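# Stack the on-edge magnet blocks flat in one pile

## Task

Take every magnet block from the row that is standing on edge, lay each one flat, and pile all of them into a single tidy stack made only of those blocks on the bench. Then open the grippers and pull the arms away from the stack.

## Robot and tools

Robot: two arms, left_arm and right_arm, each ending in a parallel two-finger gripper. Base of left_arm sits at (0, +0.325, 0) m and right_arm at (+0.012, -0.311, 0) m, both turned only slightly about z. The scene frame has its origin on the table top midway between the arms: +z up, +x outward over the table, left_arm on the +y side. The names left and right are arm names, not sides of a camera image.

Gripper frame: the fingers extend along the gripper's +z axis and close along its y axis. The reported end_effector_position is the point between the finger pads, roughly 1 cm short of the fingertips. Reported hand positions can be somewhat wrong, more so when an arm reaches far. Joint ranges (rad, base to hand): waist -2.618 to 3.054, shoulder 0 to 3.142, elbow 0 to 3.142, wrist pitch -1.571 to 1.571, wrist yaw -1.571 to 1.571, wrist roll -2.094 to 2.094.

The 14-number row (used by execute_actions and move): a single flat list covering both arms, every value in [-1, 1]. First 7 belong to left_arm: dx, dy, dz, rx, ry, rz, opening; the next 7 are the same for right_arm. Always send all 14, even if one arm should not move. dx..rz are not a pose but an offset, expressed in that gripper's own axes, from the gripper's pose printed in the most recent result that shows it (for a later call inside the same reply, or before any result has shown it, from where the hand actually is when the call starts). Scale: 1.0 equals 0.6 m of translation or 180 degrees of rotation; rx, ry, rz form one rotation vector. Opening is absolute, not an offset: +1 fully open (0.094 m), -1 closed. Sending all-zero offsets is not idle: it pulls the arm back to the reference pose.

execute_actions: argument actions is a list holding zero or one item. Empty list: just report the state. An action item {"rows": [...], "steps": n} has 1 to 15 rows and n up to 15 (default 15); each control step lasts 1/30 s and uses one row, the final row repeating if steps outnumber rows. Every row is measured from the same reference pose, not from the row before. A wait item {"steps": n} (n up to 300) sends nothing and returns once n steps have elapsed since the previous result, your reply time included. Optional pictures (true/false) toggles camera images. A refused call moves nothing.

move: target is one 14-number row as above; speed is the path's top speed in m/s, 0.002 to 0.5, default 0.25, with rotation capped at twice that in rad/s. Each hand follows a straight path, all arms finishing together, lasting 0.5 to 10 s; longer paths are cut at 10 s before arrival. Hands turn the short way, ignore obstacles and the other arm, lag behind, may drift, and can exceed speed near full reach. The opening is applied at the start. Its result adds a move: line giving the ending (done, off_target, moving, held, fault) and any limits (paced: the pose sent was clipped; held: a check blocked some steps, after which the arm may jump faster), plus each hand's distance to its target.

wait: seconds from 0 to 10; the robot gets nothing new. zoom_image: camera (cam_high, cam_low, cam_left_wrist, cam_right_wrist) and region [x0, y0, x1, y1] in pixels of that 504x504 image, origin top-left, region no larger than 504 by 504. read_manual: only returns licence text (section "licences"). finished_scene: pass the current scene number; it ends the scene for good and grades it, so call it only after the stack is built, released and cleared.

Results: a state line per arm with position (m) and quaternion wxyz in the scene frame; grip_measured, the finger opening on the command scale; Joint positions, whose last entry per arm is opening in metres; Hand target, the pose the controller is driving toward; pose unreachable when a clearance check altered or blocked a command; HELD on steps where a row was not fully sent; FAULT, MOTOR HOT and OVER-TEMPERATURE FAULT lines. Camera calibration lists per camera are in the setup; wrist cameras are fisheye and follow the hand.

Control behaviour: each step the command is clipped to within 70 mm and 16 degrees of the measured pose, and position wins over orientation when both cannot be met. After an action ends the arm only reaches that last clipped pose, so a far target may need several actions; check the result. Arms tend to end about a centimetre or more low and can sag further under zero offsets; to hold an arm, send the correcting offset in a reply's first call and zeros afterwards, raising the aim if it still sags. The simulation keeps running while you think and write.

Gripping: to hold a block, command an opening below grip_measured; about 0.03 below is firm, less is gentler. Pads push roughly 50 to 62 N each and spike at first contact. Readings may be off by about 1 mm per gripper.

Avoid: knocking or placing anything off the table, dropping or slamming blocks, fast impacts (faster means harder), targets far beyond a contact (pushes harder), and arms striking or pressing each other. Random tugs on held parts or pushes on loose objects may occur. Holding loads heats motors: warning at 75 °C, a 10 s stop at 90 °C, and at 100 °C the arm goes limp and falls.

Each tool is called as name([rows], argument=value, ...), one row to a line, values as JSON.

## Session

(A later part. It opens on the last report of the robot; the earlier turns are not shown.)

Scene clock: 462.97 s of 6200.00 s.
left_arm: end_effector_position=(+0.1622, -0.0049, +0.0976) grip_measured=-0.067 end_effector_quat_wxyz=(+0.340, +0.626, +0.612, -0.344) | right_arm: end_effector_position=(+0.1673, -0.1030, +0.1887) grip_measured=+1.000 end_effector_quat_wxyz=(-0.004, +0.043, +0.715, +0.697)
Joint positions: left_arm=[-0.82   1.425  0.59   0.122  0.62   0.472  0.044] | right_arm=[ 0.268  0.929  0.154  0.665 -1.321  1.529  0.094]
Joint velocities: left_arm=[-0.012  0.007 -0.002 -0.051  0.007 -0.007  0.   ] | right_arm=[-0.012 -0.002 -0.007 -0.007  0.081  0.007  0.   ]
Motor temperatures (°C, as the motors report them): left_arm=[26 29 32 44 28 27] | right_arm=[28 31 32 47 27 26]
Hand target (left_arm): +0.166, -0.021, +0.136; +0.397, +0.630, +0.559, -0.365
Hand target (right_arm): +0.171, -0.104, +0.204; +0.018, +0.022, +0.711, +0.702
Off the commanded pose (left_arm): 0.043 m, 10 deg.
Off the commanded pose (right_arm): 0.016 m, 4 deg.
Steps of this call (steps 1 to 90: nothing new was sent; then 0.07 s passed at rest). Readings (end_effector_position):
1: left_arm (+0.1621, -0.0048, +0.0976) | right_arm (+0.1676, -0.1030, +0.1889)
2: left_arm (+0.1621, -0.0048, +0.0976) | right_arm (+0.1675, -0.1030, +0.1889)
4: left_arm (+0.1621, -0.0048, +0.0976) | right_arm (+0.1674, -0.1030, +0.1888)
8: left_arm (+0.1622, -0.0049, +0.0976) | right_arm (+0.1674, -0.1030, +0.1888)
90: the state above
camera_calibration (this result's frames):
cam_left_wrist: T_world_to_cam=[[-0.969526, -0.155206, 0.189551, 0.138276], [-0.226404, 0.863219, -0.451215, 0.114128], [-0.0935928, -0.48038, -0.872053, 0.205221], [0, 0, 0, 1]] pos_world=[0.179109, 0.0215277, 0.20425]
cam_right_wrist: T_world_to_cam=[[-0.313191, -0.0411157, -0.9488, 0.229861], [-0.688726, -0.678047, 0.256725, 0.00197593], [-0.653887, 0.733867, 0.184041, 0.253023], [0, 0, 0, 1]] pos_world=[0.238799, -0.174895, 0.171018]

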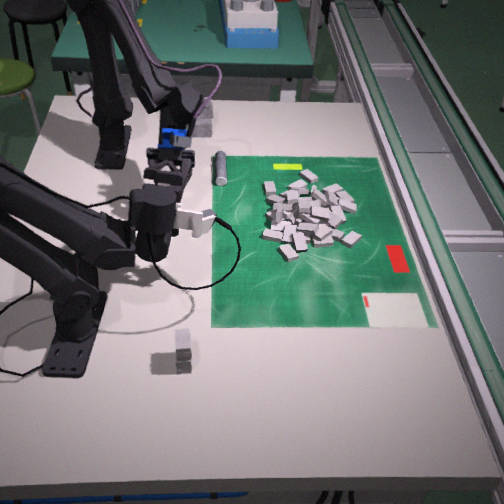

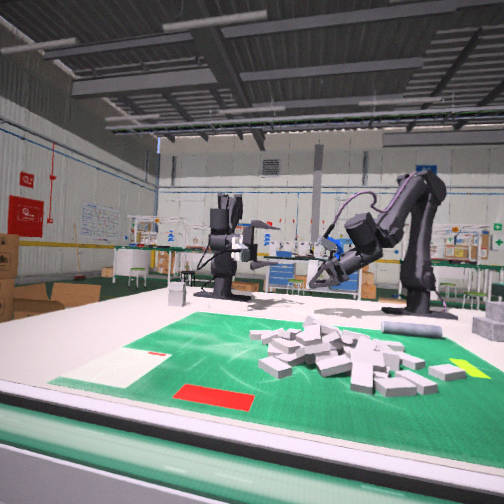

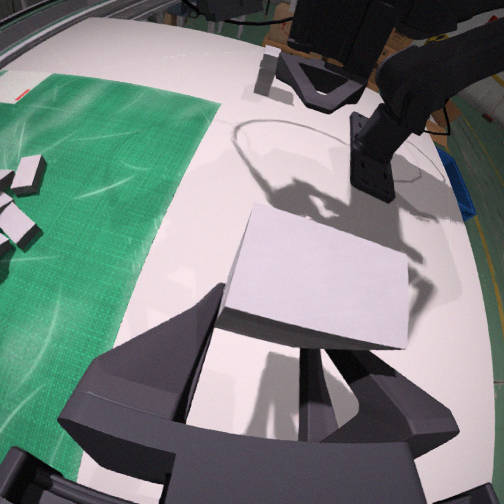

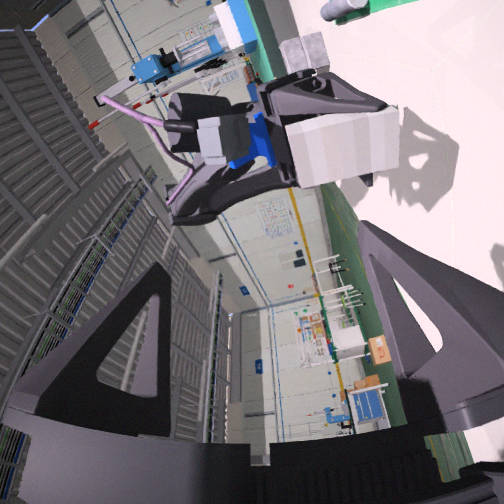

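execute_actions([
  {"rows": [[-0.066,0.0075,-0.010,-0.002,-0.040,0.0307,-0.12,0,0.02,0,0,0,0,1],[-0.063,0.0075,-0.008,-0.002,-0.0385,0.0307,-0.12,0,0.02,0,0,0,0,1],[-0.059,0.0075,-0.0055,-0.002,-0.037,0.0307,-0.12,0,0.02,0,0,0,0,1],[-0.055,0.0075,-0.003,-0.002,-0.035,0.0307,-0.12,0,0.02,0,0,0,0,1],[-0.051,0.0075,-0.0005,-0.002,-0.033,0.0307,-0.12,0,0.02,0,0,0,0,1],[-0.047,0.0075,0.002,-0.002,-0.031,0.0307,-0.12,0,0.02,0,0,0,0,1],[-0.043,0.0075,0.0045,-0.002,-0.029,0.0307,-0.12,0,0.02,0,0,0,0,1],[-0.039,0.0075,0.007,-0.002,-0.027,0.0307,-0.12,0,0.02,0,0,0,0,1],[-0.035,0.0075,0.0095,-0.002,-0.025,0.0307,-0.12,0,0.02,0,0,0,0,1],[-0.031,0.0075,0.012,-0.002,-0.023,0.0307,-0.12,0,0.02,0,0,0,0,1],[-0.027,0.0075,0.0145,-0.002,-0.021,0.0307,-0.12,0,0.02,0,0,0,0,1],[-0.023,0.0075,0.017,-0.002,-0.0195,0.0307,-0.12,0,0.02,0,0,0,0,1],[-0.020,0.0075,0.019,-0.002,-0.0185,0.0307,-0.12,0,0.02,0,0,0,0,1],[-0.018,0.0075,0.020,-0.002,-0.018,0.0307,-0.12,0,0.02,0,0,0,0,1]], "steps": 15},
], pictures=false)

execute_actions([
  {"steps": 20},
])

zoom_image(camera="cam_low", region=[270, 240, 360, 330])

Scene clock: 482.90 s of 6200.00 s.
left_arm: end_effector_position=(+0.1619, -0.0027, +0.0737) grip_measured=-0.067 end_effector_quat_wxyz=(+0.322, +0.636, +0.620, -0.327) | right_arm: end_effector_position=(+0.1649, -0.1035, +0.1847) grip_measured=+1.000 end_effector_quat_wxyz=(-0.025, +0.064, +0.718, +0.693)
Joint positions: left_arm=[-0.828  1.487  0.58   0.134  0.592  0.502  0.044] | right_arm=[ 0.268  0.909  0.154  0.599 -1.321  1.543  0.094]
Joint velocities: left_arm=[-0.027  0.139 -0.105  0.007 -0.007  0.066  0.   ] | right_arm=[-0.002 -0.012 -0.007 -0.081 -0.037  0.007  0.   ]
Motor temperatures (°C, as the motors report them): left_arm=[26 30 32 45 28 27] | right_arm=[28 30 33 45 27 26]
Hand target (left_arm): +0.165, -0.019, +0.101; +0.374, +0.645, +0.573, -0.341
Hand target (right_arm): +0.168, -0.103, +0.200; -0.004, +0.043, +0.715, +0.698
Off the commanded pose (left_arm): 0.033 m, 8 deg.
Off the commanded pose (right_arm): 0.016 m, 3 deg.
Steps of this call (steps 1 to 90: nothing new was sent; then 16.43 s passed at rest; steps 91 to 105: all 15 steps of this action). Readings (end_effector_position):
91: left_arm (+0.1622, -0.0049, +0.0976) | right_arm (+0.1671, -0.1030, +0.1885)
92: left_arm (+0.1622, -0.0049, +0.0976) | right_arm (+0.1668, -0.1031, +0.1883)
94: left_arm (+0.1622, -0.0049, +0.0976) | right_arm (+0.1662, -0.1032, +0.1879)
98: left_arm (+0.1631, -0.0049, +0.0936) | right_arm (+0.1656, -0.1033, +0.1865)
105: the state above

Scene clock: 483.57 s of 6200.00 s.
left_arm: end_effector_position=(+0.1615, -0.0008, +0.0687) grip_measured=-0.067 end_effector_quat_wxyz=(+0.320, +0.639, +0.621, -0.322) | right_arm: end_effector_position=(+0.1647, -0.1035, +0.1840) grip_measured=+1.000 end_effector_quat_wxyz=(-0.027, +0.066, +0.718, +0.692)
Joint positions: left_arm=[-0.83   1.493  0.572  0.14   0.583  0.509  0.044] | right_arm=[ 0.268  0.908  0.154  0.591 -1.321  1.543  0.094]
Joint velocities: left_arm=[ 0.017  0.002 -0.007 -0.081 -0.007  0.007 -0.002] | right_arm=[ 0.002 -0.002 -0.012  0.081 -0.037 -0.022  0.   ]
Motor temperatures (°C, as the motors report them): left_arm=[26 30 32 46 28 27] | right_arm=[28 30 33 45 27 26]
Hand target (left_arm): +0.165, -0.019, +0.101; +0.374, +0.645, +0.573, -0.341
Hand target (right_arm): +0.168, -0.103, +0.201; -0.004, +0.043, +0.715, +0.698
Off the commanded pose (left_arm): 0.038 m, 9 deg.
Off the commanded pose (right_arm): 0.017 m, 4 deg.
Steps of this call (steps 1 to 20: nothing new was sent). Readings (end_effector_position):
1: left_arm (+0.1613, -0.0019, +0.0713) | right_arm (+0.1649, -0.1035, +0.1846)
2: left_arm (+0.1608, -0.0011, +0.0694) | right_arm (+0.1648, -0.1035, +0.1845)
4: left_arm (+0.1606, -0.0003, +0.0679) | right_arm (+0.1648, -0.1035, +0.1843)
8: left_arm (+0.1613, -0.0007, +0.0685) | right_arm (+0.1648, -0.1035, +0.1841)
20: the state above
camera_calibration (this result's frames):
cam_left_wrist: T_world_to_cam=[[-0.970603, -0.164777, 0.175438, 0.144869], [-0.222523, 0.892125, -0.393188, 0.0928249], [-0.091724, -0.420668, -0.902566, 0.183699], [0, 0, 0, 1]] pos_world=[0.178115, 0.0183358, 0.176882]
cam_right_wrist: T_world_to_cam=[[-0.375911, -0.0497536, -0.925319, 0.229621], [-0.670156, -0.675047, 0.308548, -0.0111679], [-0.639986, 0.736095, 0.220415, 0.243855], [0, 0, 0, 1]] pos_world=[0.234896, -0.175615, 0.16217]

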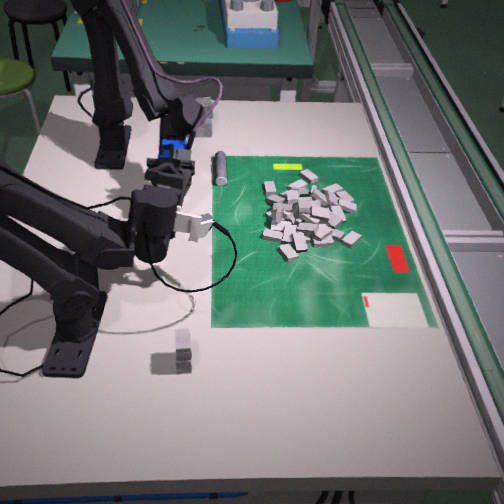

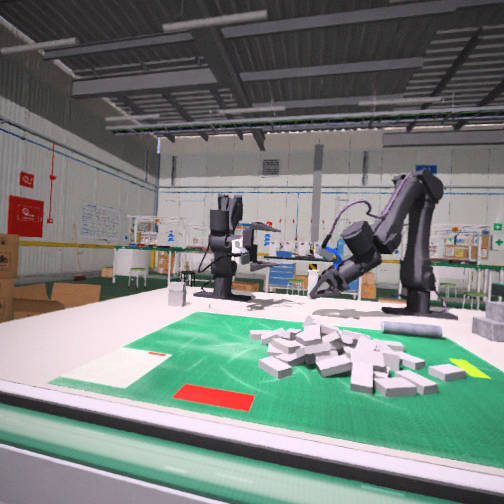

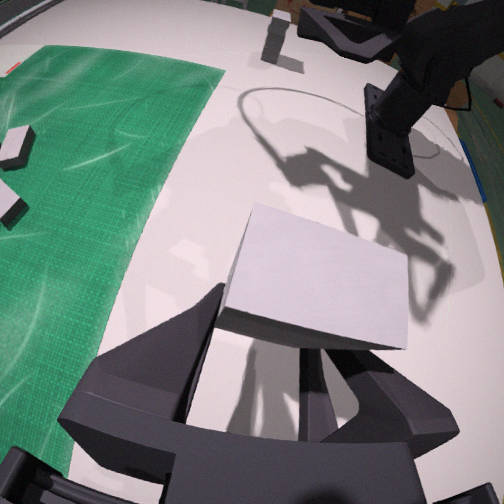

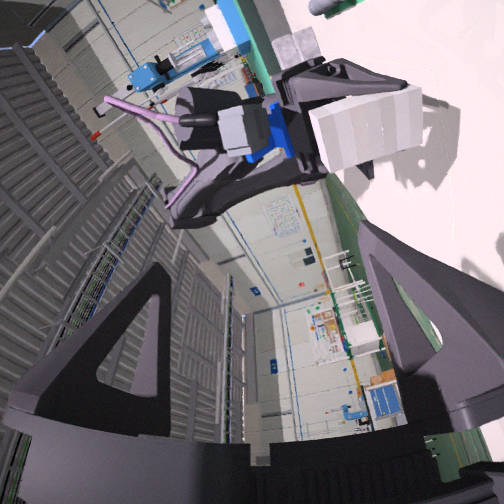

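Region (270, 240, 360, 330) of cam_low's 504x504 image, scaled by 5.600, with more detail than that image has.

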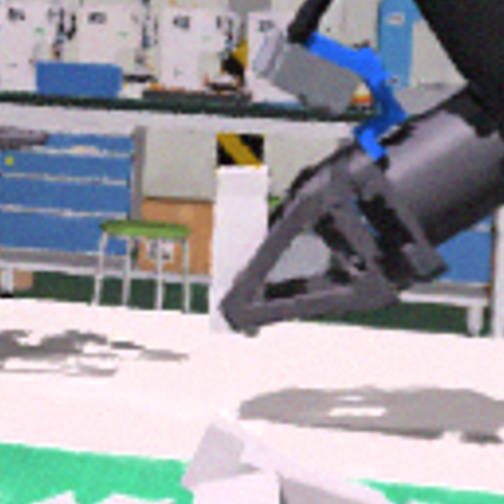

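execute_actions([
  {"rows": [[-0.059,0.007,-0.0057,-0.0034,-0.038,0.0291,-0.12,0,0.02,0,0,0,0,1],[-0.0565,0.007,-0.0038,-0.0034,-0.038,0.0291,-0.12,0,0.02,0,0,0,0,1],[-0.0535,0.007,-0.0016,-0.0034,-0.0385,0.0295,-0.12,0,0.02,0,0,0,0,1],[-0.0505,0.007,0.0006,-0.0034,-0.0385,0.0295,-0.12,0,0.02,0,0,0,0,1],[-0.0475,0.007,0.0028,-0.0034,-0.039,0.030,-0.12,0,0.02,0,0,0,0,1],[-0.0445,0.007,0.005,-0.0034,-0.039,0.030,-0.12,0,0.02,0,0,0,0,1],[-0.0415,0.007,0.0072,-0.0034,-0.0395,0.030,-0.12,0,0.02,0,0,0,0,1],[-0.0385,0.007,0.0094,-0.0034,-0.0395,0.030,-0.12,0,0.02,0,0,0,0,1],[-0.0355,0.007,0.0116,-0.0034,-0.040,0.0305,-0.12,0,0.02,0,0,0,0,1],[-0.0325,0.007,0.0138,-0.0034,-0.040,0.0305,-0.12,0,0.02,0,0,0,0,1],[-0.0295,0.007,0.016,-0.0034,-0.040,0.0305,-0.12,0,0.02,0,0,0,0,1],[-0.0265,0.007,0.0182,-0.0034,-0.040,0.0305,-0.12,0,0.02,0,0,0,0,1],[-0.024,0.007,0.020,-0.0034,-0.040,0.0305,-0.12,0,0.02,0,0,0,0,1],[-0.022,0.007,0.0215,-0.0034,-0.040,0.0305,-0.12,0,0.02,0,0,0,0,1],[-0.021,0.007,0.022,-0.0034,-0.040,0.0305,-0.12,0,0.02,0,0,0,0,1]], "steps": 15},
], pictures=false)

execute_actions([
  {"steps": 20},
], pictures=false)

Scene clock: 503.03 s of 6200.00 s.
left_arm: end_effector_position=(+0.1571, +0.0042, +0.0409) grip_measured=-0.067 end_effector_quat_wxyz=(+0.310, +0.641, +0.625, -0.320) | right_arm: end_effector_position=(+0.1627, -0.1039, +0.1793) grip_measured=+1.000 end_effector_quat_wxyz=(-0.048, +0.088, +0.720, +0.687)
Joint positions: left_arm=[-0.83   1.569  0.514  0.248  0.582  0.517  0.044] | right_arm=[ 0.268  0.896  0.154  0.531 -1.321  1.557  0.094]
Joint velocities: left_arm=[ 0.007  0.149 -0.129  0.168 -0.11  -0.037 -0.   ] | right_arm=[-0.012 -0.002 -0.002 -0.081  0.022  0.037  0.   ]
Motor temperatures (°C, as the motors report them): left_arm=[26 30 32 46 28 27] | right_arm=[27 30 34 44 27 26]
Hand target (left_arm): +0.163, -0.016, +0.073; +0.373, +0.647, +0.572, -0.340
Hand target (right_arm): +0.166, -0.103, +0.196; -0.027, +0.066, +0.718, +0.693
Off the commanded pose (left_arm): 0.039 m, 10 deg.
Off the commanded pose (right_arm): 0.017 m, 3 deg.
Steps of this call (steps 1 to 90: nothing new was sent; then 15.97 s passed at rest; steps 91 to 105: all 15 steps of this action). Readings (end_effector_position):
91: left_arm (+0.1615, -0.0008, +0.0687) | right_arm (+0.1647, -0.1035, +0.1835)
92: left_arm (+0.1616, -0.0009, +0.0688) | right_arm (+0.1646, -0.1035, +0.1829)
94: left_arm (+0.1617, -0.0010, +0.0687) | right_arm (+0.1643, -0.1036, +0.1815)
98: left_arm (+0.1613, -0.0005, +0.0622) | right_arm (+0.1635, -0.1037, +0.1802)
105: the state above

Scene clock: 503.70 s of 6200.00 s.
left_arm: end_effector_position=(+0.1592, +0.0021, +0.0417) grip_measured=-0.067 end_effector_quat_wxyz=(+0.320, +0.641, +0.619, -0.320) | right_arm: end_effector_position=(+0.1625, -0.1039, +0.1786) grip_measured=+1.000 end_effector_quat_wxyz=(-0.051, +0.090, +0.720, +0.686)
Joint positions: left_arm=[-0.83   1.578  0.507  0.288  0.582  0.518  0.044] | right_arm=[ 0.268  0.896  0.154  0.523 -1.321  1.557  0.094]
Joint velocities: left_arm=[ 0.017 -0.002 -0.007  0.022  0.007  0.022  0.   ] | right_arm=[-0.012  0.017  0.002 -0.007 -0.022  0.022  0.   ]
Motor temperatures (°C, as the motors report them): left_arm=[26 30 32 46 28 27] | right_arm=[27 30 34 44 27 26]
Hand target (left_arm): +0.163, -0.016, +0.073; +0.373, +0.647, +0.572, -0.340
Hand target (right_arm): +0.166, -0.103, +0.196; -0.027, +0.066, +0.718, +0.693
Off the commanded pose (left_arm): 0.037 m, 9 deg.
Off the commanded pose (right_arm): 0.018 m, 4 deg.
Steps of this call (steps 1 to 20: nothing new was sent). Readings (end_effector_position):
1: left_arm (+0.1567, +0.0047, +0.0392) | right_arm (+0.1627, -0.1039, +0.1791)
2: left_arm (+0.1565, +0.0051, +0.0381) | right_arm (+0.1626, -0.1039, +0.1791)
4: left_arm (+0.1566, +0.0050, +0.0379) | right_arm (+0.1626, -0.1039, +0.1789)
8: left_arm (+0.1583, +0.0031, +0.0404) | right_arm (+0.1626, -0.1039, +0.1787)
20: the state above

execute_actions([
  {"rows": [[-0.058,0.0075,-0.005,-0.0034,-0.038,0.029,-0.12,0,0.02,0,0,0,0,1],[-0.056,0.0075,-0.0035,-0.0034,-0.038,0.029,-0.12,0,0.02,0,0,0,0,1],[-0.054,0.0075,-0.002,-0.0034,-0.038,0.029,-0.12,0,0.02,0,0,0,0,1],[-0.052,0.0075,-0.0006,-0.0034,-0.0385,0.029,-0.12,0,0.02,0,0,0,0,1],[-0.050,0.0075,0.0009,-0.0034,-0.0385,0.029,-0.12,0,0.02,0,0,0,0,1],[-0.048,0.0075,0.0023,-0.0034,-0.0385,0.029,-0.12,0,0.02,0,0,0,0,1],[-0.046,0.0075,0.0038,-0.0034,-0.039,0.029,-0.12,0,0.02,0,0,0,0,1],[-0.044,0.0075,0.0052,-0.0034,-0.039,0.029,-0.12,0,0.02,0,0,0,0,1],[-0.042,0.0075,0.0067,-0.0034,-0.039,0.029,-0.12,0,0.02,0,0,0,0,1],[-0.040,0.0075,0.0081,-0.0034,-0.039,0.029,-0.12,0,0.02,0,0,0,0,1],[-0.0385,0.0075,0.0093,-0.0034,-0.039,0.029,-0.12,0,0.02,0,0,0,0,1],[-0.037,0.0075,0.0104,-0.0034,-0.039,0.029,-0.12,0,0.02,0,0,0,0,1]], "steps": 15},
], pictures=false)

execute_actions([
  {"steps": 20},
])

zoom_image(camera="cam_low", region=[280, 260, 350, 330])

Scene clock: 513.13 s of 6200.00 s.
left_arm: end_effector_position=(+0.1565, +0.0053, +0.0256) grip_measured=-0.067 end_effector_quat_wxyz=(+0.315, +0.643, +0.621, -0.319) | right_arm: end_effector_position=(+0.1610, -0.1042, +0.1725) grip_measured=+1.000 end_effector_quat_wxyz=(-0.074, +0.113, +0.722, +0.679)
Joint positions: left_arm=[-0.83   1.63   0.477  0.357  0.581  0.522  0.044] | right_arm=[ 0.268  0.896  0.154  0.469 -1.321  1.569  0.094]
Joint velocities: left_arm=[-0.017  0.046 -0.061  0.081 -0.007  0.066  0.   ] | right_arm=[-0.017  0.002 -0.002  0.037 -0.022 -0.007  0.   ]
Motor temperatures (°C, as the motors report them): left_arm=[26 30 31 47 28 27] | right_arm=[27 30 34 44 27 26]
Hand target (left_arm): +0.162, -0.014, +0.057; +0.373, +0.648, +0.572, -0.338
Hand target (right_arm): +0.165, -0.103, +0.190; -0.051, +0.090, +0.720, +0.686
Off the commanded pose (left_arm): 0.038 m, 9 deg.
Off the commanded pose (right_arm): 0.018 m, 4 deg.
Steps of this call (steps 1 to 90: nothing new was sent; then 5.93 s passed at rest; steps 91 to 105: all 15 steps of this action). Readings (end_effector_position):
91: left_arm (+0.1592, +0.0020, +0.0417) | right_arm (+0.1624, -0.1039, +0.1782)
92: left_arm (+0.1593, +0.0020, +0.0418) | right_arm (+0.1623, -0.1040, +0.1775)
94: left_arm (+0.1595, +0.0018, +0.0421) | right_arm (+0.1620, -0.1040, +0.1763)
98: left_arm (+0.1596, +0.0017, +0.0390) | right_arm (+0.1615, -0.1041, +0.1744)
105: the state above

Scene clock: 513.80 s of 6200.00 s.
left_arm: end_effector_position=(+0.1581, +0.0035, +0.0277) grip_measured=-0.067 end_effector_quat_wxyz=(+0.323, +0.642, +0.618, -0.319) | right_arm: end_effector_position=(+0.1609, -0.1043, +0.1719) grip_measured=+1.000 end_effector_quat_wxyz=(-0.075, +0.115, +0.722, +0.679)
Joint positions: left_arm=[-0.83   1.631  0.475  0.377  0.58   0.522  0.044] | right_arm=[ 0.268  0.896  0.154  0.464 -1.321  1.569  0.094]
Joint velocities: left_arm=[-0.012 -0.007  0.007  0.007 -0.022 -0.007  0.   ] | right_arm=[ 0.002 -0.007 -0.002 -0.007 -0.007 -0.051  0.   ]
Motor temperatures (°C, as the motors report them): left_arm=[26 30 31 47 28 27] | right_arm=[27 30 34 44 27 26]
Hand target (left_arm): +0.162, -0.014, +0.057; +0.373, +0.648, +0.572, -0.338
Hand target (right_arm): +0.165, -0.103, +0.190; -0.051, +0.090, +0.720, +0.686
Off the commanded pose (left_arm): 0.035 m, 8 deg.
Off the commanded pose (right_arm): 0.019 m, 4 deg.
Steps of this call (steps 1 to 20: nothing new was sent). Readings (end_effector_position):
1: left_arm (+0.1564, +0.0055, +0.0252) | right_arm (+0.1610, -0.1042, +0.1724)
2: left_arm (+0.1563, +0.0056, +0.0250) | right_arm (+0.1610, -0.1042, +0.1723)
4: left_arm (+0.1568, +0.0050, +0.0258) | right_arm (+0.1609, -0.1042, +0.1722)
8: left_arm (+0.1578, +0.0039, +0.0273) | right_arm (+0.1609, -0.1043, +0.1720)
20: the state above
camera_calibration (this result's frames):
cam_left_wrist: T_world_to_cam=[[-0.973629, -0.159419, 0.163196, 0.150298], [-0.212638, 0.893305, -0.395969, 0.0705967], [-0.0826589, -0.420229, -0.903646, 0.146857], [0, 0, 0, 1]] pos_world=[0.173485, 0.0226096, 0.136133]
cam_right_wrist: T_world_to_cam=[[-0.499122, -0.0677451, -0.86388, 0.22436], [-0.621529, -0.666684, 0.411381, -0.0351964], [-0.603804, 0.742255, 0.290651, 0.227332], [0, 0, 0, 1]] pos_world=[0.227371, -0.177004, 0.142225]

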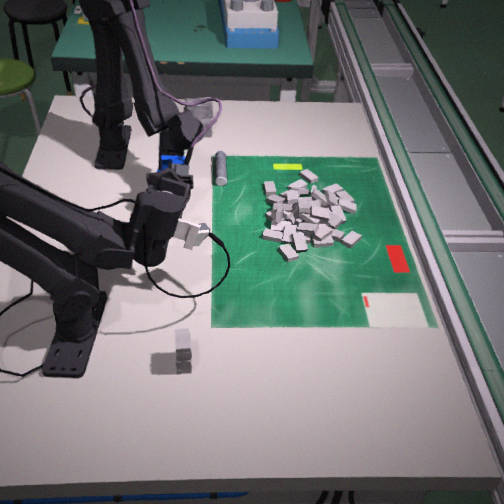

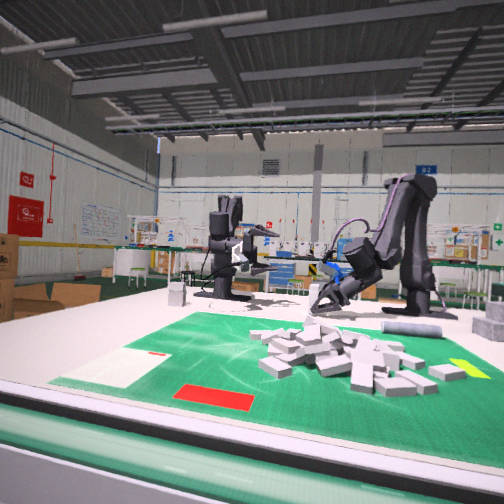

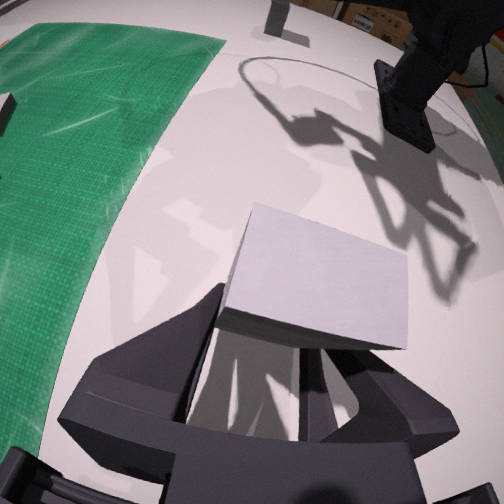

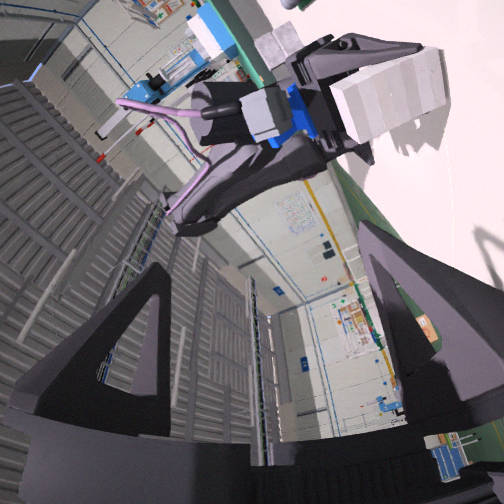

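Region (280, 260, 350, 330) of cam_low's 504x504 image, scaled by 7.200, with more detail than that image has.

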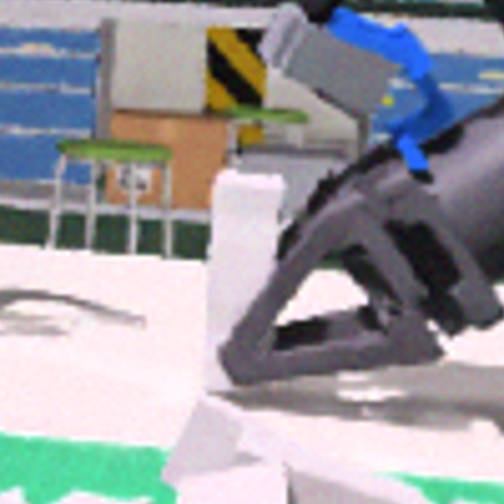

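execute_actions([
  {"rows": [[-0.0555,0.0075,-0.0042,-0.003,-0.036,0.027,-0.12,0,0.02,0,0,0,0,1],[-0.0545,0.0075,-0.0034,-0.003,-0.036,0.027,-0.12,0,0.02,0,0,0,0,1],[-0.0535,0.0075,-0.0027,-0.003,-0.036,0.0265,-0.12,0,0.02,0,0,0,0,1],[-0.0525,0.0075,-0.002,-0.003,-0.036,0.0265,-0.12,0,0.02,0,0,0,0,1],[-0.0515,0.0075,-0.0012,-0.003,-0.036,0.026,-0.12,0,0.02,0,0,0,0,1],[-0.0505,0.0075,-0.0005,-0.003,-0.036,0.026,-0.12,0,0.02,0,0,0,0,1],[-0.0495,0.0075,0.0002,-0.003,-0.036,0.0255,-0.12,0,0.02,0,0,0,0,1],[-0.0485,0.0075,0.001,-0.003,-0.036,0.0255,-0.12,0,0.02,0,0,0,0,1],[-0.0475,0.0075,0.0017,-0.003,-0.036,0.025,-0.12,0,0.02,0,0,0,0,1],[-0.0465,0.0075,0.0024,-0.003,-0.036,0.025,-0.12,0,0.02,0,0,0,0,1],[-0.0455,0.0075,0.0031,-0.003,-0.036,0.025,-0.12,0,0.02,0,0,0,0,1],[-0.0445,0.0075,0.0038,-0.003,-0.036,0.025,-0.12,0,0.02,0,0,0,0,1]], "steps": 15},
], pictures=false)

execute_actions([
  {"steps": 20},
], pictures=false)

Scene clock: 527.73 s of 6200.00 s.
left_arm: end_effector_position=(+0.1580, +0.0040, +0.0221) grip_measured=-0.067 end_effector_quat_wxyz=(+0.322, +0.642, +0.618, -0.318) | right_arm: end_effector_position=(+0.1607, -0.1043, +0.1698) grip_measured=+1.000 end_effector_quat_wxyz=(-0.092, +0.131, +0.722, +0.673)
Joint positions: left_arm=[-0.83   1.655  0.466  0.408  0.579  0.522  0.044] | right_arm=[ 0.268  0.896  0.164  0.414 -1.321  1.579  0.094]
Joint velocities: left_arm=[-0.002  0.032 -0.081 -0.007 -0.095  0.022 -0.001] | right_arm=[-0.002  0.002  0.007 -0.066 -0.022 -0.007  0.   ]
Motor temperatures (°C, as the motors report them): left_arm=[26 30 31 47 28 27] | right_arm=[27 30 34 43 27 26]
Hand target (left_arm): +0.161, -0.013, +0.048; +0.371, +0.646, +0.575, -0.337
Hand target (right_arm): +0.164, -0.104, +0.183; -0.075, +0.115, +0.721, +0.679
Off the commanded pose (left_arm): 0.032 m, 8 deg.
Off the commanded pose (right_arm): 0.014 m, 3 deg.
Steps of this call (steps 1 to 90: nothing new was sent; then 10.43 s passed at rest; steps 91 to 105: all 15 steps of this action). Readings (end_effector_position):
91: left_arm (+0.1582, +0.0035, +0.0278) | right_arm (+0.1608, -0.1043, +0.1716)
92: left_arm (+0.1582, +0.0035, +0.0278) | right_arm (+0.1608, -0.1043, +0.1715)
94: left_arm (+0.1583, +0.0035, +0.0278) | right_arm (+0.1609, -0.1043, +0.1712)
98: left_arm (+0.1589, +0.0028, +0.0281) | right_arm (+0.1610, -0.1042, +0.1709)
105: the state above

Scene clock: 528.40 s of 6200.00 s.
left_arm: end_effector_position=(+0.1581, +0.0040, +0.0221) grip_measured=-0.067 end_effector_quat_wxyz=(+0.324, +0.642, +0.617, -0.318) | right_arm: end_effector_position=(+0.1606, -0.1043, +0.1694) grip_measured=+1.000 end_effector_quat_wxyz=(-0.094, +0.133, +0.722, +0.672)
Joint positions: left_arm=[-0.83   1.656  0.464  0.415  0.578  0.523  0.044] | right_arm=[ 0.268  0.896  0.164  0.409 -1.321  1.579  0.094]
Joint velocities: left_arm=[-0.017  0.002 -0.017  0.007 -0.081 -0.066 -0.   ] | right_arm=[ 0.002 -0.017 -0.002 -0.007 -0.051 -0.022  0.   ]
Motor temperatures (°C, as the motors report them): left_arm=[26 30 31 47 28 27] | right_arm=[27 30 34 43 27 26]
Hand target (left_arm): +0.161, -0.013, +0.048; +0.371, +0.647, +0.575, -0.337
Hand target (right_arm): +0.164, -0.104, +0.183; -0.075, +0.115, +0.721, +0.679
Off the commanded pose (left_arm): 0.032 m, 8 deg.
Off the commanded pose (right_arm): 0.015 m, 3 deg.
Steps of this call (steps 1 to 20: nothing new was sent). Readings (end_effector_position):
1: left_arm (+0.1577, +0.0043, +0.0215) | right_arm (+0.1607, -0.1043, +0.1698)
2: left_arm (+0.1577, +0.0043, +0.0215) | right_arm (+0.1607, -0.1043, +0.1697)
4: left_arm (+0.1579, +0.0042, +0.0218) | right_arm (+0.1607, -0.1043, +0.1696)
8: left_arm (+0.1581, +0.0040, +0.0220) | right_arm (+0.1606, -0.1043, +0.1695)
20: the state above

execute_actions([
  {"rows": [[-0.050,0.0058,-0.0024,-0.003,-0.0327,0.024,-0.12,0,0.02,0,0,0,0,1],[-0.048,0.0055,-0.0023,-0.0028,-0.0313,0.023,-0.12,0,0.02,0,0,0,0,1],[-0.0458,0.0053,-0.0022,-0.0026,-0.030,0.022,-0.12,0,0.02,0,0,0,0,1],[-0.0437,0.005,-0.0021,-0.0025,-0.0286,0.021,-0.12,0,0.02,0,0,0,0,1],[-0.0416,0.0048,-0.002,-0.0024,-0.0272,0.020,-0.12,0,0.02,0,0,0,0,1],[-0.0395,0.0046,-0.0019,-0.0023,-0.0258,0.019,-0.12,0,0.02,0,0,0,0,1],[-0.0374,0.0043,-0.0018,-0.0022,-0.0245,0.018,-0.12,0,0.02,0,0,0,0,1],[-0.0354,0.0041,-0.0017,-0.002,-0.023,0.017,-0.12,0,0.02,0,0,0,0,1],[-0.0333,0.0038,-0.0016,-0.0019,-0.0218,0.016,-0.12,0,0.02,0,0,0,0,1],[-0.0312,0.0036,-0.0015,-0.0018,-0.0204,0.015,-0.12,0,0.02,0,0,0,0,1]], "steps": 15},
], pictures=false)

execute_actions([
  {"steps": 10},
], pictures=false)

Scene clock: 538.00 s of 6200.00 s.
left_arm: end_effector_position=(+0.1594, +0.0046, +0.0211) grip_measured=-0.067 end_effector_quat_wxyz=(+0.324, +0.642, +0.620, -0.314) | right_arm: end_effector_position=(+0.1606, -0.1043, +0.1683) grip_measured=+1.000 end_effector_quat_wxyz=(-0.108, +0.148, +0.722, +0.667)
Joint positions: left_arm=[-0.83   1.656  0.464  0.413  0.569  0.523  0.044] | right_arm=[ 0.268  0.896  0.175  0.365 -1.321  1.587  0.094]
Joint velocities: left_arm=[-0.007  0.002 -0.007 -0.007  0.037 -0.007 -0.   ] | right_arm=[-0.007 -0.002 -0.012 -0.037  0.007  0.066  0.   ]
Motor temperatures (°C, as the motors report them): left_arm=[26 30 31 48 28 27] | right_arm=[27 30 34 43 27 26]
Hand target (left_arm): +0.160, -0.006, +0.038; +0.352, +0.645, +0.593, -0.329
Hand target (right_arm): +0.164, -0.104, +0.181; -0.094, +0.133, +0.722, +0.673
Off the commanded pose (left_arm): 0.020 m, 5 deg.
Off the commanded pose (right_arm): 0.013 m, 2 deg.
Steps of this call (steps 1 to 90: nothing new was sent; then 6.10 s passed at rest; steps 91 to 105: all 15 steps of this action). Readings (end_effector_position):
91: left_arm (+0.1582, +0.0040, +0.0220) | right_arm (+0.1606, -0.1043, +0.1692)
92: left_arm (+0.1584, +0.0040, +0.0219) | right_arm (+0.1606, -0.1043, +0.1691)
94: left_arm (+0.1590, +0.0042, +0.0217) | right_arm (+0.1608, -0.1043, +0.1692)
98: left_arm (+0.1593, +0.0046, +0.0212) | right_arm (+0.1609, -0.1043, +0.1691)
105: the state above

Scene clock: 538.33 s of 6200.00 s.
left_arm: end_effector_position=(+0.1594, +0.0046, +0.0211) grip_measured=-0.067 end_effector_quat_wxyz=(+0.324, +0.642, +0.620, -0.314) | right_arm: end_effector_position=(+0.1605, -0.1043, +0.1679) grip_measured=+1.000 end_effector_quat_wxyz=(-0.110, +0.149, +0.722, +0.667)
Joint positions: left_arm=[-0.83   1.656  0.464  0.413  0.569  0.523  0.044] | right_arm=[ 0.268  0.896  0.176  0.361 -1.321  1.587  0.094]
Joint velocities: left_arm=[ 0.007 -0.017  0.012  0.007  0.022 -0.066 -0.001] | right_arm=[-0.002  0.002  0.022 -0.007 -0.007  0.037  0.   ]
Motor temperatures (°C, as the motors report them): left_arm=[26 30 31 48 28 27] | right_arm=[27 30 34 42 27 26]
Hand target (left_arm): +0.160, -0.006, +0.038; +0.352, +0.645, +0.593, -0.329
Hand target (right_arm): +0.164, -0.104, +0.181; -0.094, +0.133, +0.722, +0.673
Off the commanded pose (left_arm): 0.020 m, 5 deg.
Off the commanded pose (right_arm): 0.013 m, 3 deg.
Steps of this call (steps 1 to 10: nothing new was sent). Readings (end_effector_position):
1: left_arm (+0.1594, +0.0046, +0.0211) | right_arm (+0.1606, -0.1043, +0.1681)
2: left_arm (+0.1594, +0.0046, +0.0211) | right_arm (+0.1606, -0.1043, +0.1682)
4: left_arm (+0.1594, +0.0046, +0.0211) | right_arm (+0.1606, -0.1043, +0.1681)
8: left_arm (+0.1594, +0.0046, +0.0211) | right_arm (+0.1605, -0.1043, +0.1680)
10: the state above

It's resting on the table. Relax fully, then look.

execute_actions([
  {"rows": [[-0.029,0.001,-0.0015,0,-0.019,0.013,-0.12,0,0.02,0,0,0,0,1],[-0.025,0.001,-0.0013,0,-0.0165,0.011,-0.12,0,0.02,0,0,0,0,1],[-0.021,0.001,-0.001,0,-0.014,0.0095,-0.12,0,0.02,0,0,0,0,1],[-0.017,0.001,-0.001,0,-0.011,0.0075,-0.12,0,0.02,0,0,0,0,1],[-0.013,0,-0.0005,0,-0.0085,0.006,-0.12,0,0.02,0,0,0,0,1],[-0.009,0,0,0,-0.006,0.004,-0.12,0,0.02,0,0,0,0,1],[-0.005,0,0,0,-0.003,0.002,-0.12,0,0.02,0,0,0,0,1],[-0.002,0,0,0,-0.001,0,-0.12,0,0.02,0,0,0,0,1]], "steps": 15},
])

zoom_image(camera="cam_right_wrist", region=[300, 0, 504, 204])

Scene clock: 544.23 s of 6200.00 s.
left_arm: end_effector_position=(+0.1592, +0.0051, +0.0204) grip_measured=-0.067 end_effector_quat_wxyz=(+0.323, +0.642, +0.621, -0.314) | right_arm: end_effector_position=(+0.1607, -0.1043, +0.1675) grip_measured=+1.000 end_effector_quat_wxyz=(-0.122, +0.161, +0.722, +0.662)
Joint positions: left_arm=[-0.83   1.656  0.464  0.409  0.568  0.523  0.044] | right_arm=[ 0.268  0.896  0.187  0.321 -1.321  1.595  0.094]
Joint velocities: left_arm=[ 0.007  0.007  0.022 -0.007 -0.051 -0.007  0.   ] | right_arm=[-0.012 -0.012 -0.002 -0.11  -0.007 -0.051  0.   ]
Motor temperatures (°C, as the motors report them): left_arm=[26 30 30 47 28 27] | right_arm=[27 30 34 42 27 26]
Hand target (left_arm): +0.159, +0.004, +0.022; +0.325, +0.641, +0.619, -0.315
Hand target (right_arm): +0.165, -0.104, +0.179; -0.110, +0.149, +0.722, +0.667
Off the commanded pose (left_arm): 0.002 m, 0 deg.
Off the commanded pose (right_arm): 0.012 m, 2 deg.
Steps of this call (steps 1 to 90: nothing new was sent; then 2.40 s passed at rest; steps 91 to 105: all 15 steps of this action). Readings (end_effector_position):
91: left_arm (+0.1594, +0.0047, +0.0210) | right_arm (+0.1605, -0.1043, +0.1679)
92: left_arm (+0.1593, +0.0047, +0.0210) | right_arm (+0.1606, -0.1043, +0.1678)
94: left_arm (+0.1593, +0.0049, +0.0208) | right_arm (+0.1608, -0.1043, +0.1682)
98: left_arm (+0.1592, +0.0051, +0.0204) | right_arm (+0.1610, -0.1042, +0.1684)
105: the state above
camera_calibration (this result's frames):
cam_left_wrist: T_world_to_cam=[[-0.972984, -0.169079, 0.15721, 0.152875], [-0.218389, 0.894913, -0.389148, 0.067265], [-0.0748927, -0.412968, -0.907661, 0.13983], [0, 0, 0, 1]] pos_world=[0.173907, 0.0233968, 0.12906]
cam_right_wrist: T_world_to_cam=[[-0.609548, -0.0830856, -0.788384, 0.223934], [-0.561856, -0.656302, 0.503572, -0.0574807], [-0.559258, 0.749909, 0.353365, 0.211658], [0, 0, 0, 1]] pos_world=[0.222574, -0.177843, 0.130699]

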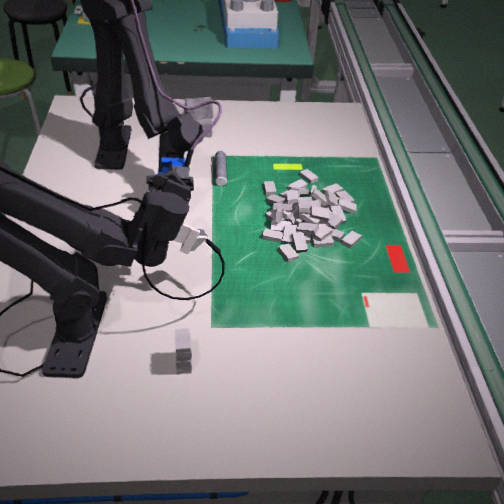

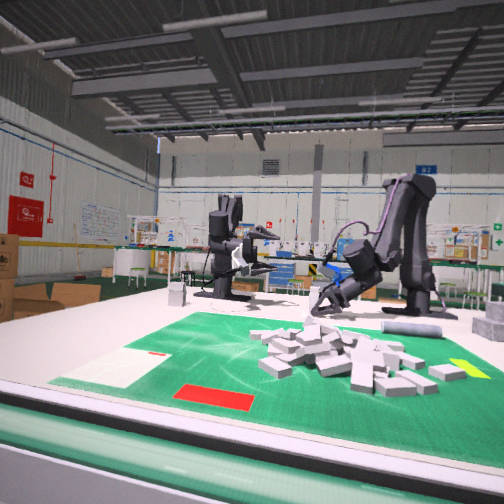

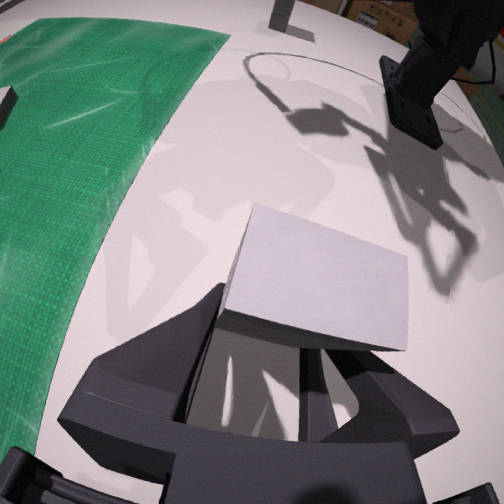

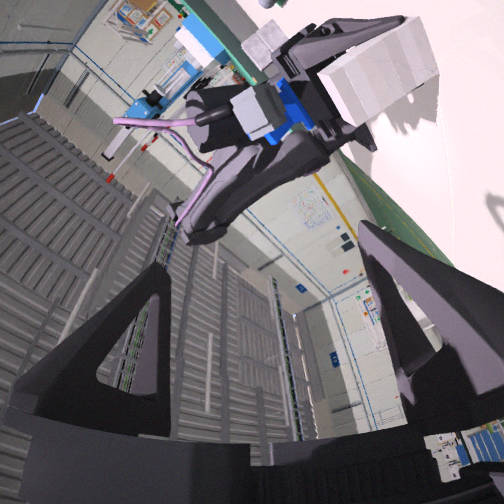

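Region (300, 0, 504, 204) of cam_right_wrist's 504x504 image, scaled by 2.471, with more detail than that image has.

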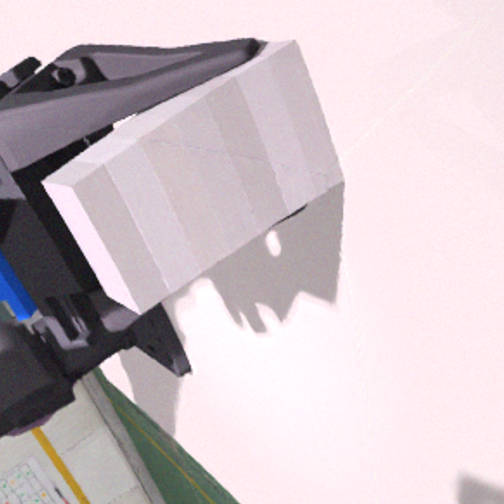

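Stack is on the table and neat. Open gradually.

execute_actions([
  {"rows": [[-0.002,0,0,0,0,0,-0.095,0,0.02,0,0,0,0,1],[-0.002,0,0,0,0,0,-0.085,0,0.02,0,0,0,0,1],[-0.002,0,0,0,0,0,-0.078,0,0.02,0,0,0,0,1],[-0.002,0,0,0,0,0,-0.072,0,0.02,0,0,0,0,1],[-0.002,0,0,0,0,0,-0.066,0,0.02,0,0,0,0,1],[-0.002,0,0,0,0,0,-0.06,0,0.02,0,0,0,0,1],[-0.002,0,0,0,0,0,-0.05,0,0.02,0,0,0,0,1],[-0.002,0,0,0,0,0,-0.03,0,0.02,0,0,0,0,1],[-0.002,0,0,0,0,0,0.02,0,0.02,0,0,0,0,1],[-0.002,0,0,0,0,0,0.1,0,0.02,0,0,0,0,1],[-0.002,0,0,0,0,0,0.2,0,0.02,0,0,0,0,1],[-0.002,0,0,0,0,0,0.3,0,0.02,0,0,0,0,1],[-0.002,0,0,0,0,0,0.4,0,0.02,0,0,0,0,1]], "steps": 15},
], pictures=false)

move(target=[0,0,-0.15,0,0,0,0.4,0,0.02,0,0,0,0,1], speed=0.08)

Scene clock: 553.60 s of 6200.00 s.
left_arm: end_effector_position=(+0.1591, +0.0053, +0.0202) grip_measured=+0.396 end_effector_quat_wxyz=(+0.322, +0.642, +0.621, -0.313) | right_arm: end_effector_position=(+0.1609, -0.1042, +0.1677) grip_measured=+1.000 end_effector_quat_wxyz=(-0.132, +0.171, +0.721, +0.658)
Joint positions: left_arm=[-0.83   1.656  0.464  0.407  0.567  0.523  0.066] | right_arm=[ 0.268  0.896  0.199  0.285 -1.321  1.6    0.094]
Joint velocities: left_arm=[ 0.012  0.002 -0.007 -0.081 -0.066  0.051  0.005] | right_arm=[ 0.002 -0.017 -0.007  0.007 -0.022  0.051  0.   ]
Motor temperatures (°C, as the motors report them): left_arm=[26 30 30 45 28 27] | right_arm=[27 30 34 42 27 26]
Hand target (left_arm): +0.159, +0.004, +0.021; +0.323, +0.642, +0.621, -0.314
Hand target (right_arm): +0.165, -0.104, +0.178; -0.121, +0.161, +0.721, +0.663
Off the commanded pose (left_arm): 0.002 m, 0 deg.
Off the commanded pose (right_arm): 0.012 m, 2 deg.
Steps of this call (steps 1 to 90: nothing new was sent; then 5.87 s passed at rest; steps 91 to 105: all 15 steps of this action). Readings (end_effector_position):
91: left_arm (+0.1592, +0.0052, +0.0203) | right_arm (+0.1606, -0.1043, +0.1672)
92: left_arm (+0.1592, +0.0052, +0.0203) | right_arm (+0.1607, -0.1043, +0.1673)
94: left_arm (+0.1591, +0.0053, +0.0202) | right_arm (+0.1611, -0.1042, +0.1681)
98: left_arm (+0.1591, +0.0053, +0.0202) | right_arm (+0.1613, -0.1042, +0.1685)
105: the state above

Scene clock: 555.60 s of 6200.00 s.
left_arm: end_effector_position=(+0.1597, +0.0785, +0.0634) grip_measured=+0.399 end_effector_quat_wxyz=(+0.313, +0.642, +0.630, -0.306) | right_arm: end_effector_position=(+0.1613, -0.1042, +0.1684) grip_measured=+1.000 end_effector_quat_wxyz=(-0.141, +0.181, +0.721, +0.654)
Joint positions: left_arm=[-0.583  1.269  0.44  -0.122  0.71   0.761  0.066] | right_arm=[ 0.268  0.896  0.213  0.246 -1.321  1.605  0.094]
Joint velocities: left_arm=[ 0.002 -0.017 -0.017 -0.037 -0.037 -0.037 -0.001] | right_arm=[ 0.002  0.007  0.012  0.051 -0.037  0.037  0.   ]
Motor temperatures (°C, as the motors report them): left_arm=[26 30 30 45 28 27] | right_arm=[27 30 34 42 27 26]
Hand target (left_arm): +0.161, +0.077, +0.072; +0.320, +0.644, +0.622, -0.311
Hand target (right_arm): +0.166, -0.104, +0.178; -0.132, +0.172, +0.721, +0.658
Off the commanded pose (left_arm): 0.010 m, 2 deg.
Off the commanded pose (right_arm): 0.011 m, 2 deg.
move: off_target (right_arm)
camera_calibration (this result's frames):
cam_left_wrist: T_world_to_cam=[[-0.970039, -0.183008, 0.159791, 0.159473], [-0.230078, 0.903237, -0.362253, 0.0179435], [-0.0780345, -0.388164, -0.918281, 0.208382], [0, 0, 0, 1]] pos_world=[0.175085, 0.093864, 0.172371]
cam_right_wrist: T_world_to_cam=[[-0.654121, -0.0894239, -0.751085, 0.225269], [-0.532309, -0.651043, 0.541101, -0.0679887], [-0.537377, 0.753755, 0.37826, 0.20431], [0, 0, 0, 1]] pos_world=[0.220954, -0.178119, 0.128703]

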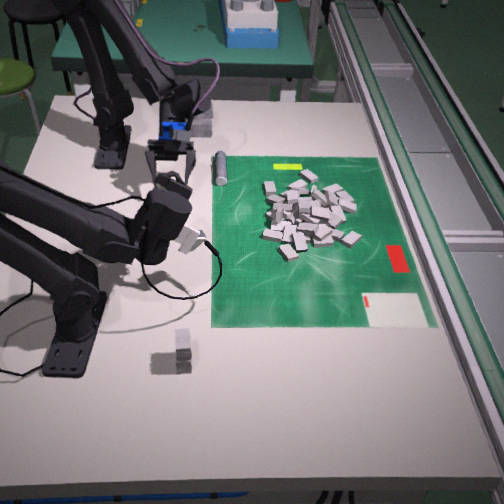

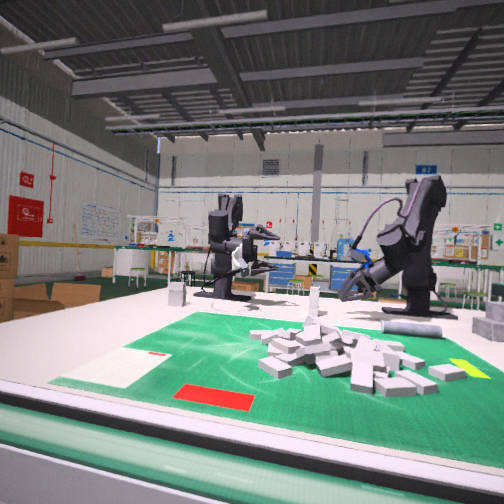

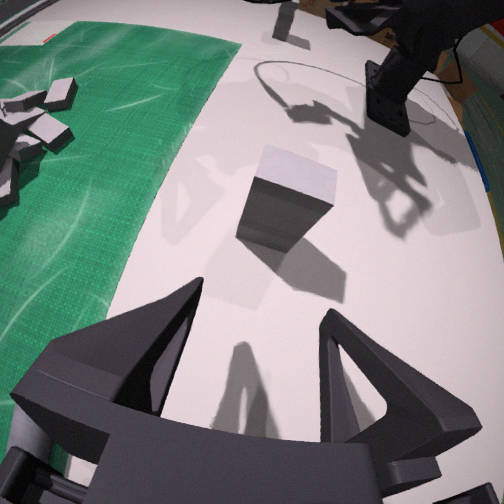

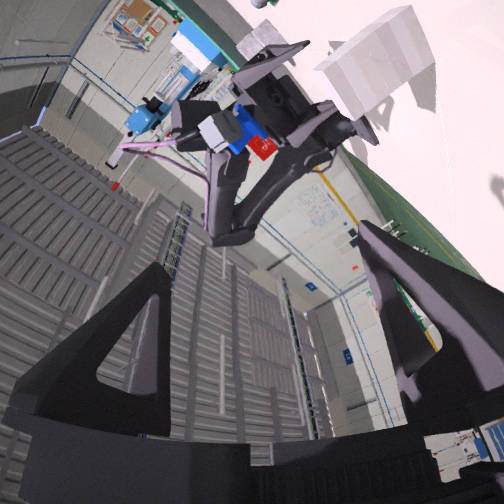

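move(target=[-0.075,0.08,-0.23,-0.175,0,-0.137,0.4,-0.073,0.165,-0.175,-0.122,-0.248,0.029,1], speed=0.2)

Scene clock: 567.00 s of 6200.00 s.
left_arm: end_effector_position=(+0.2093, +0.1557, +0.1741) grip_measured=+0.399 end_effector_quat_wxyz=(+0.390, +0.395, +0.811, -0.184) | right_arm: end_effector_position=(+0.2459, -0.2055, +0.2295) grip_measured=+1.000 end_effector_quat_wxyz=(+0.136, +0.486, +0.583, +0.637)
Joint positions: left_arm=[-0.461  0.789  0.655 -0.591  0.326  0.288  0.066] | right_arm=[ 0.025  0.417  0.356 -0.14  -0.705  1.924  0.094]
Joint velocities: left_arm=[-0.012 -0.022 -0.007 -0.007  0.022  0.022 -0.   ] | right_arm=[ 0.002  0.002  0.002 -0.051  0.051  0.007  0.   ]
Motor temperatures (°C, as the motors report them): left_arm=[26 29 31 43 28 27] | right_arm=[27 29 34 41 27 26]
Hand target (left_arm): +0.210, +0.159, +0.184; +0.400, +0.387, +0.811, -0.180
Hand target (right_arm): +0.243, -0.204, +0.247; +0.150, +0.469, +0.582, +0.647
Off the commanded pose (left_arm): 0.011 m, 2 deg.
Off the commanded pose (right_arm): 0.019 m, 3 deg.
After step 90, 5.67 s passed at rest.
move: off_target (left_arm, right_arm)
camera_calibration (this result's frames):
cam_left_wrist: T_world_to_cam=[[-0.63707, -0.753204, 0.163784, 0.222354], [-0.75172, 0.560116, -0.348119, 0.159893], [0.170467, -0.344896, -0.923032, 0.285989], [0, 0, 0, 1]] pos_world=[0.213098, 0.176556, 0.28322]
cam_right_wrist: T_world_to_cam=[[-0.526891, 0.437838, -0.72848, 0.389384], [-0.811162, -0.00312869, 0.584813, 0.0696265], [0.253774, 0.899048, 0.356806, 0.143255], [0, 0, 0, 1]] pos_world=[0.225287, -0.299063, 0.191826]

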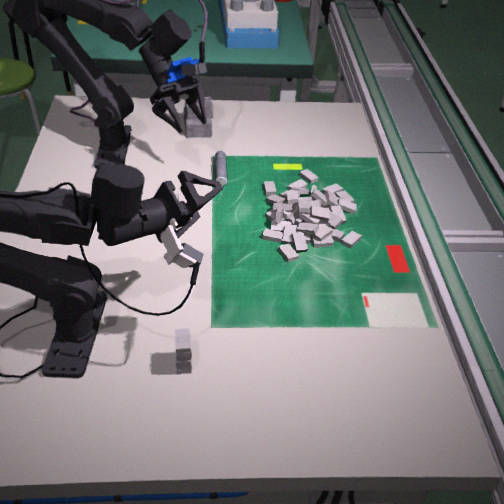

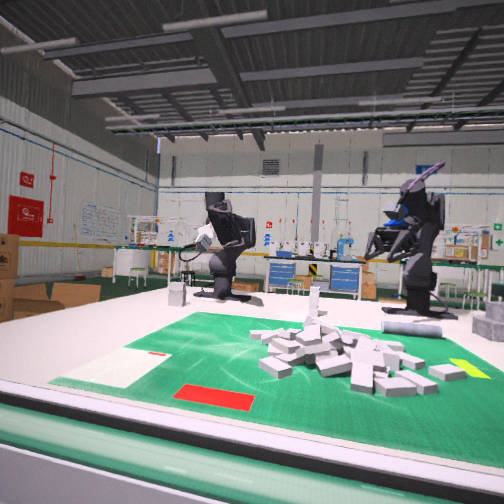

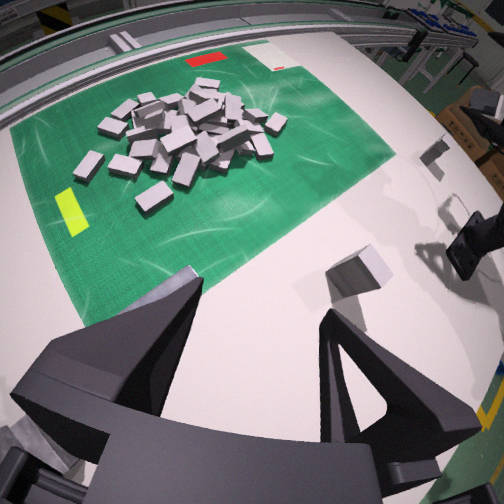

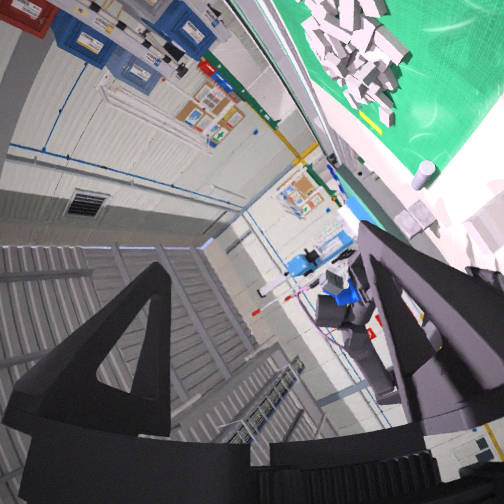

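The stack is standing neatly and both arms are clear.

finished_scene(scene=2)

The scene is finished: the task was done.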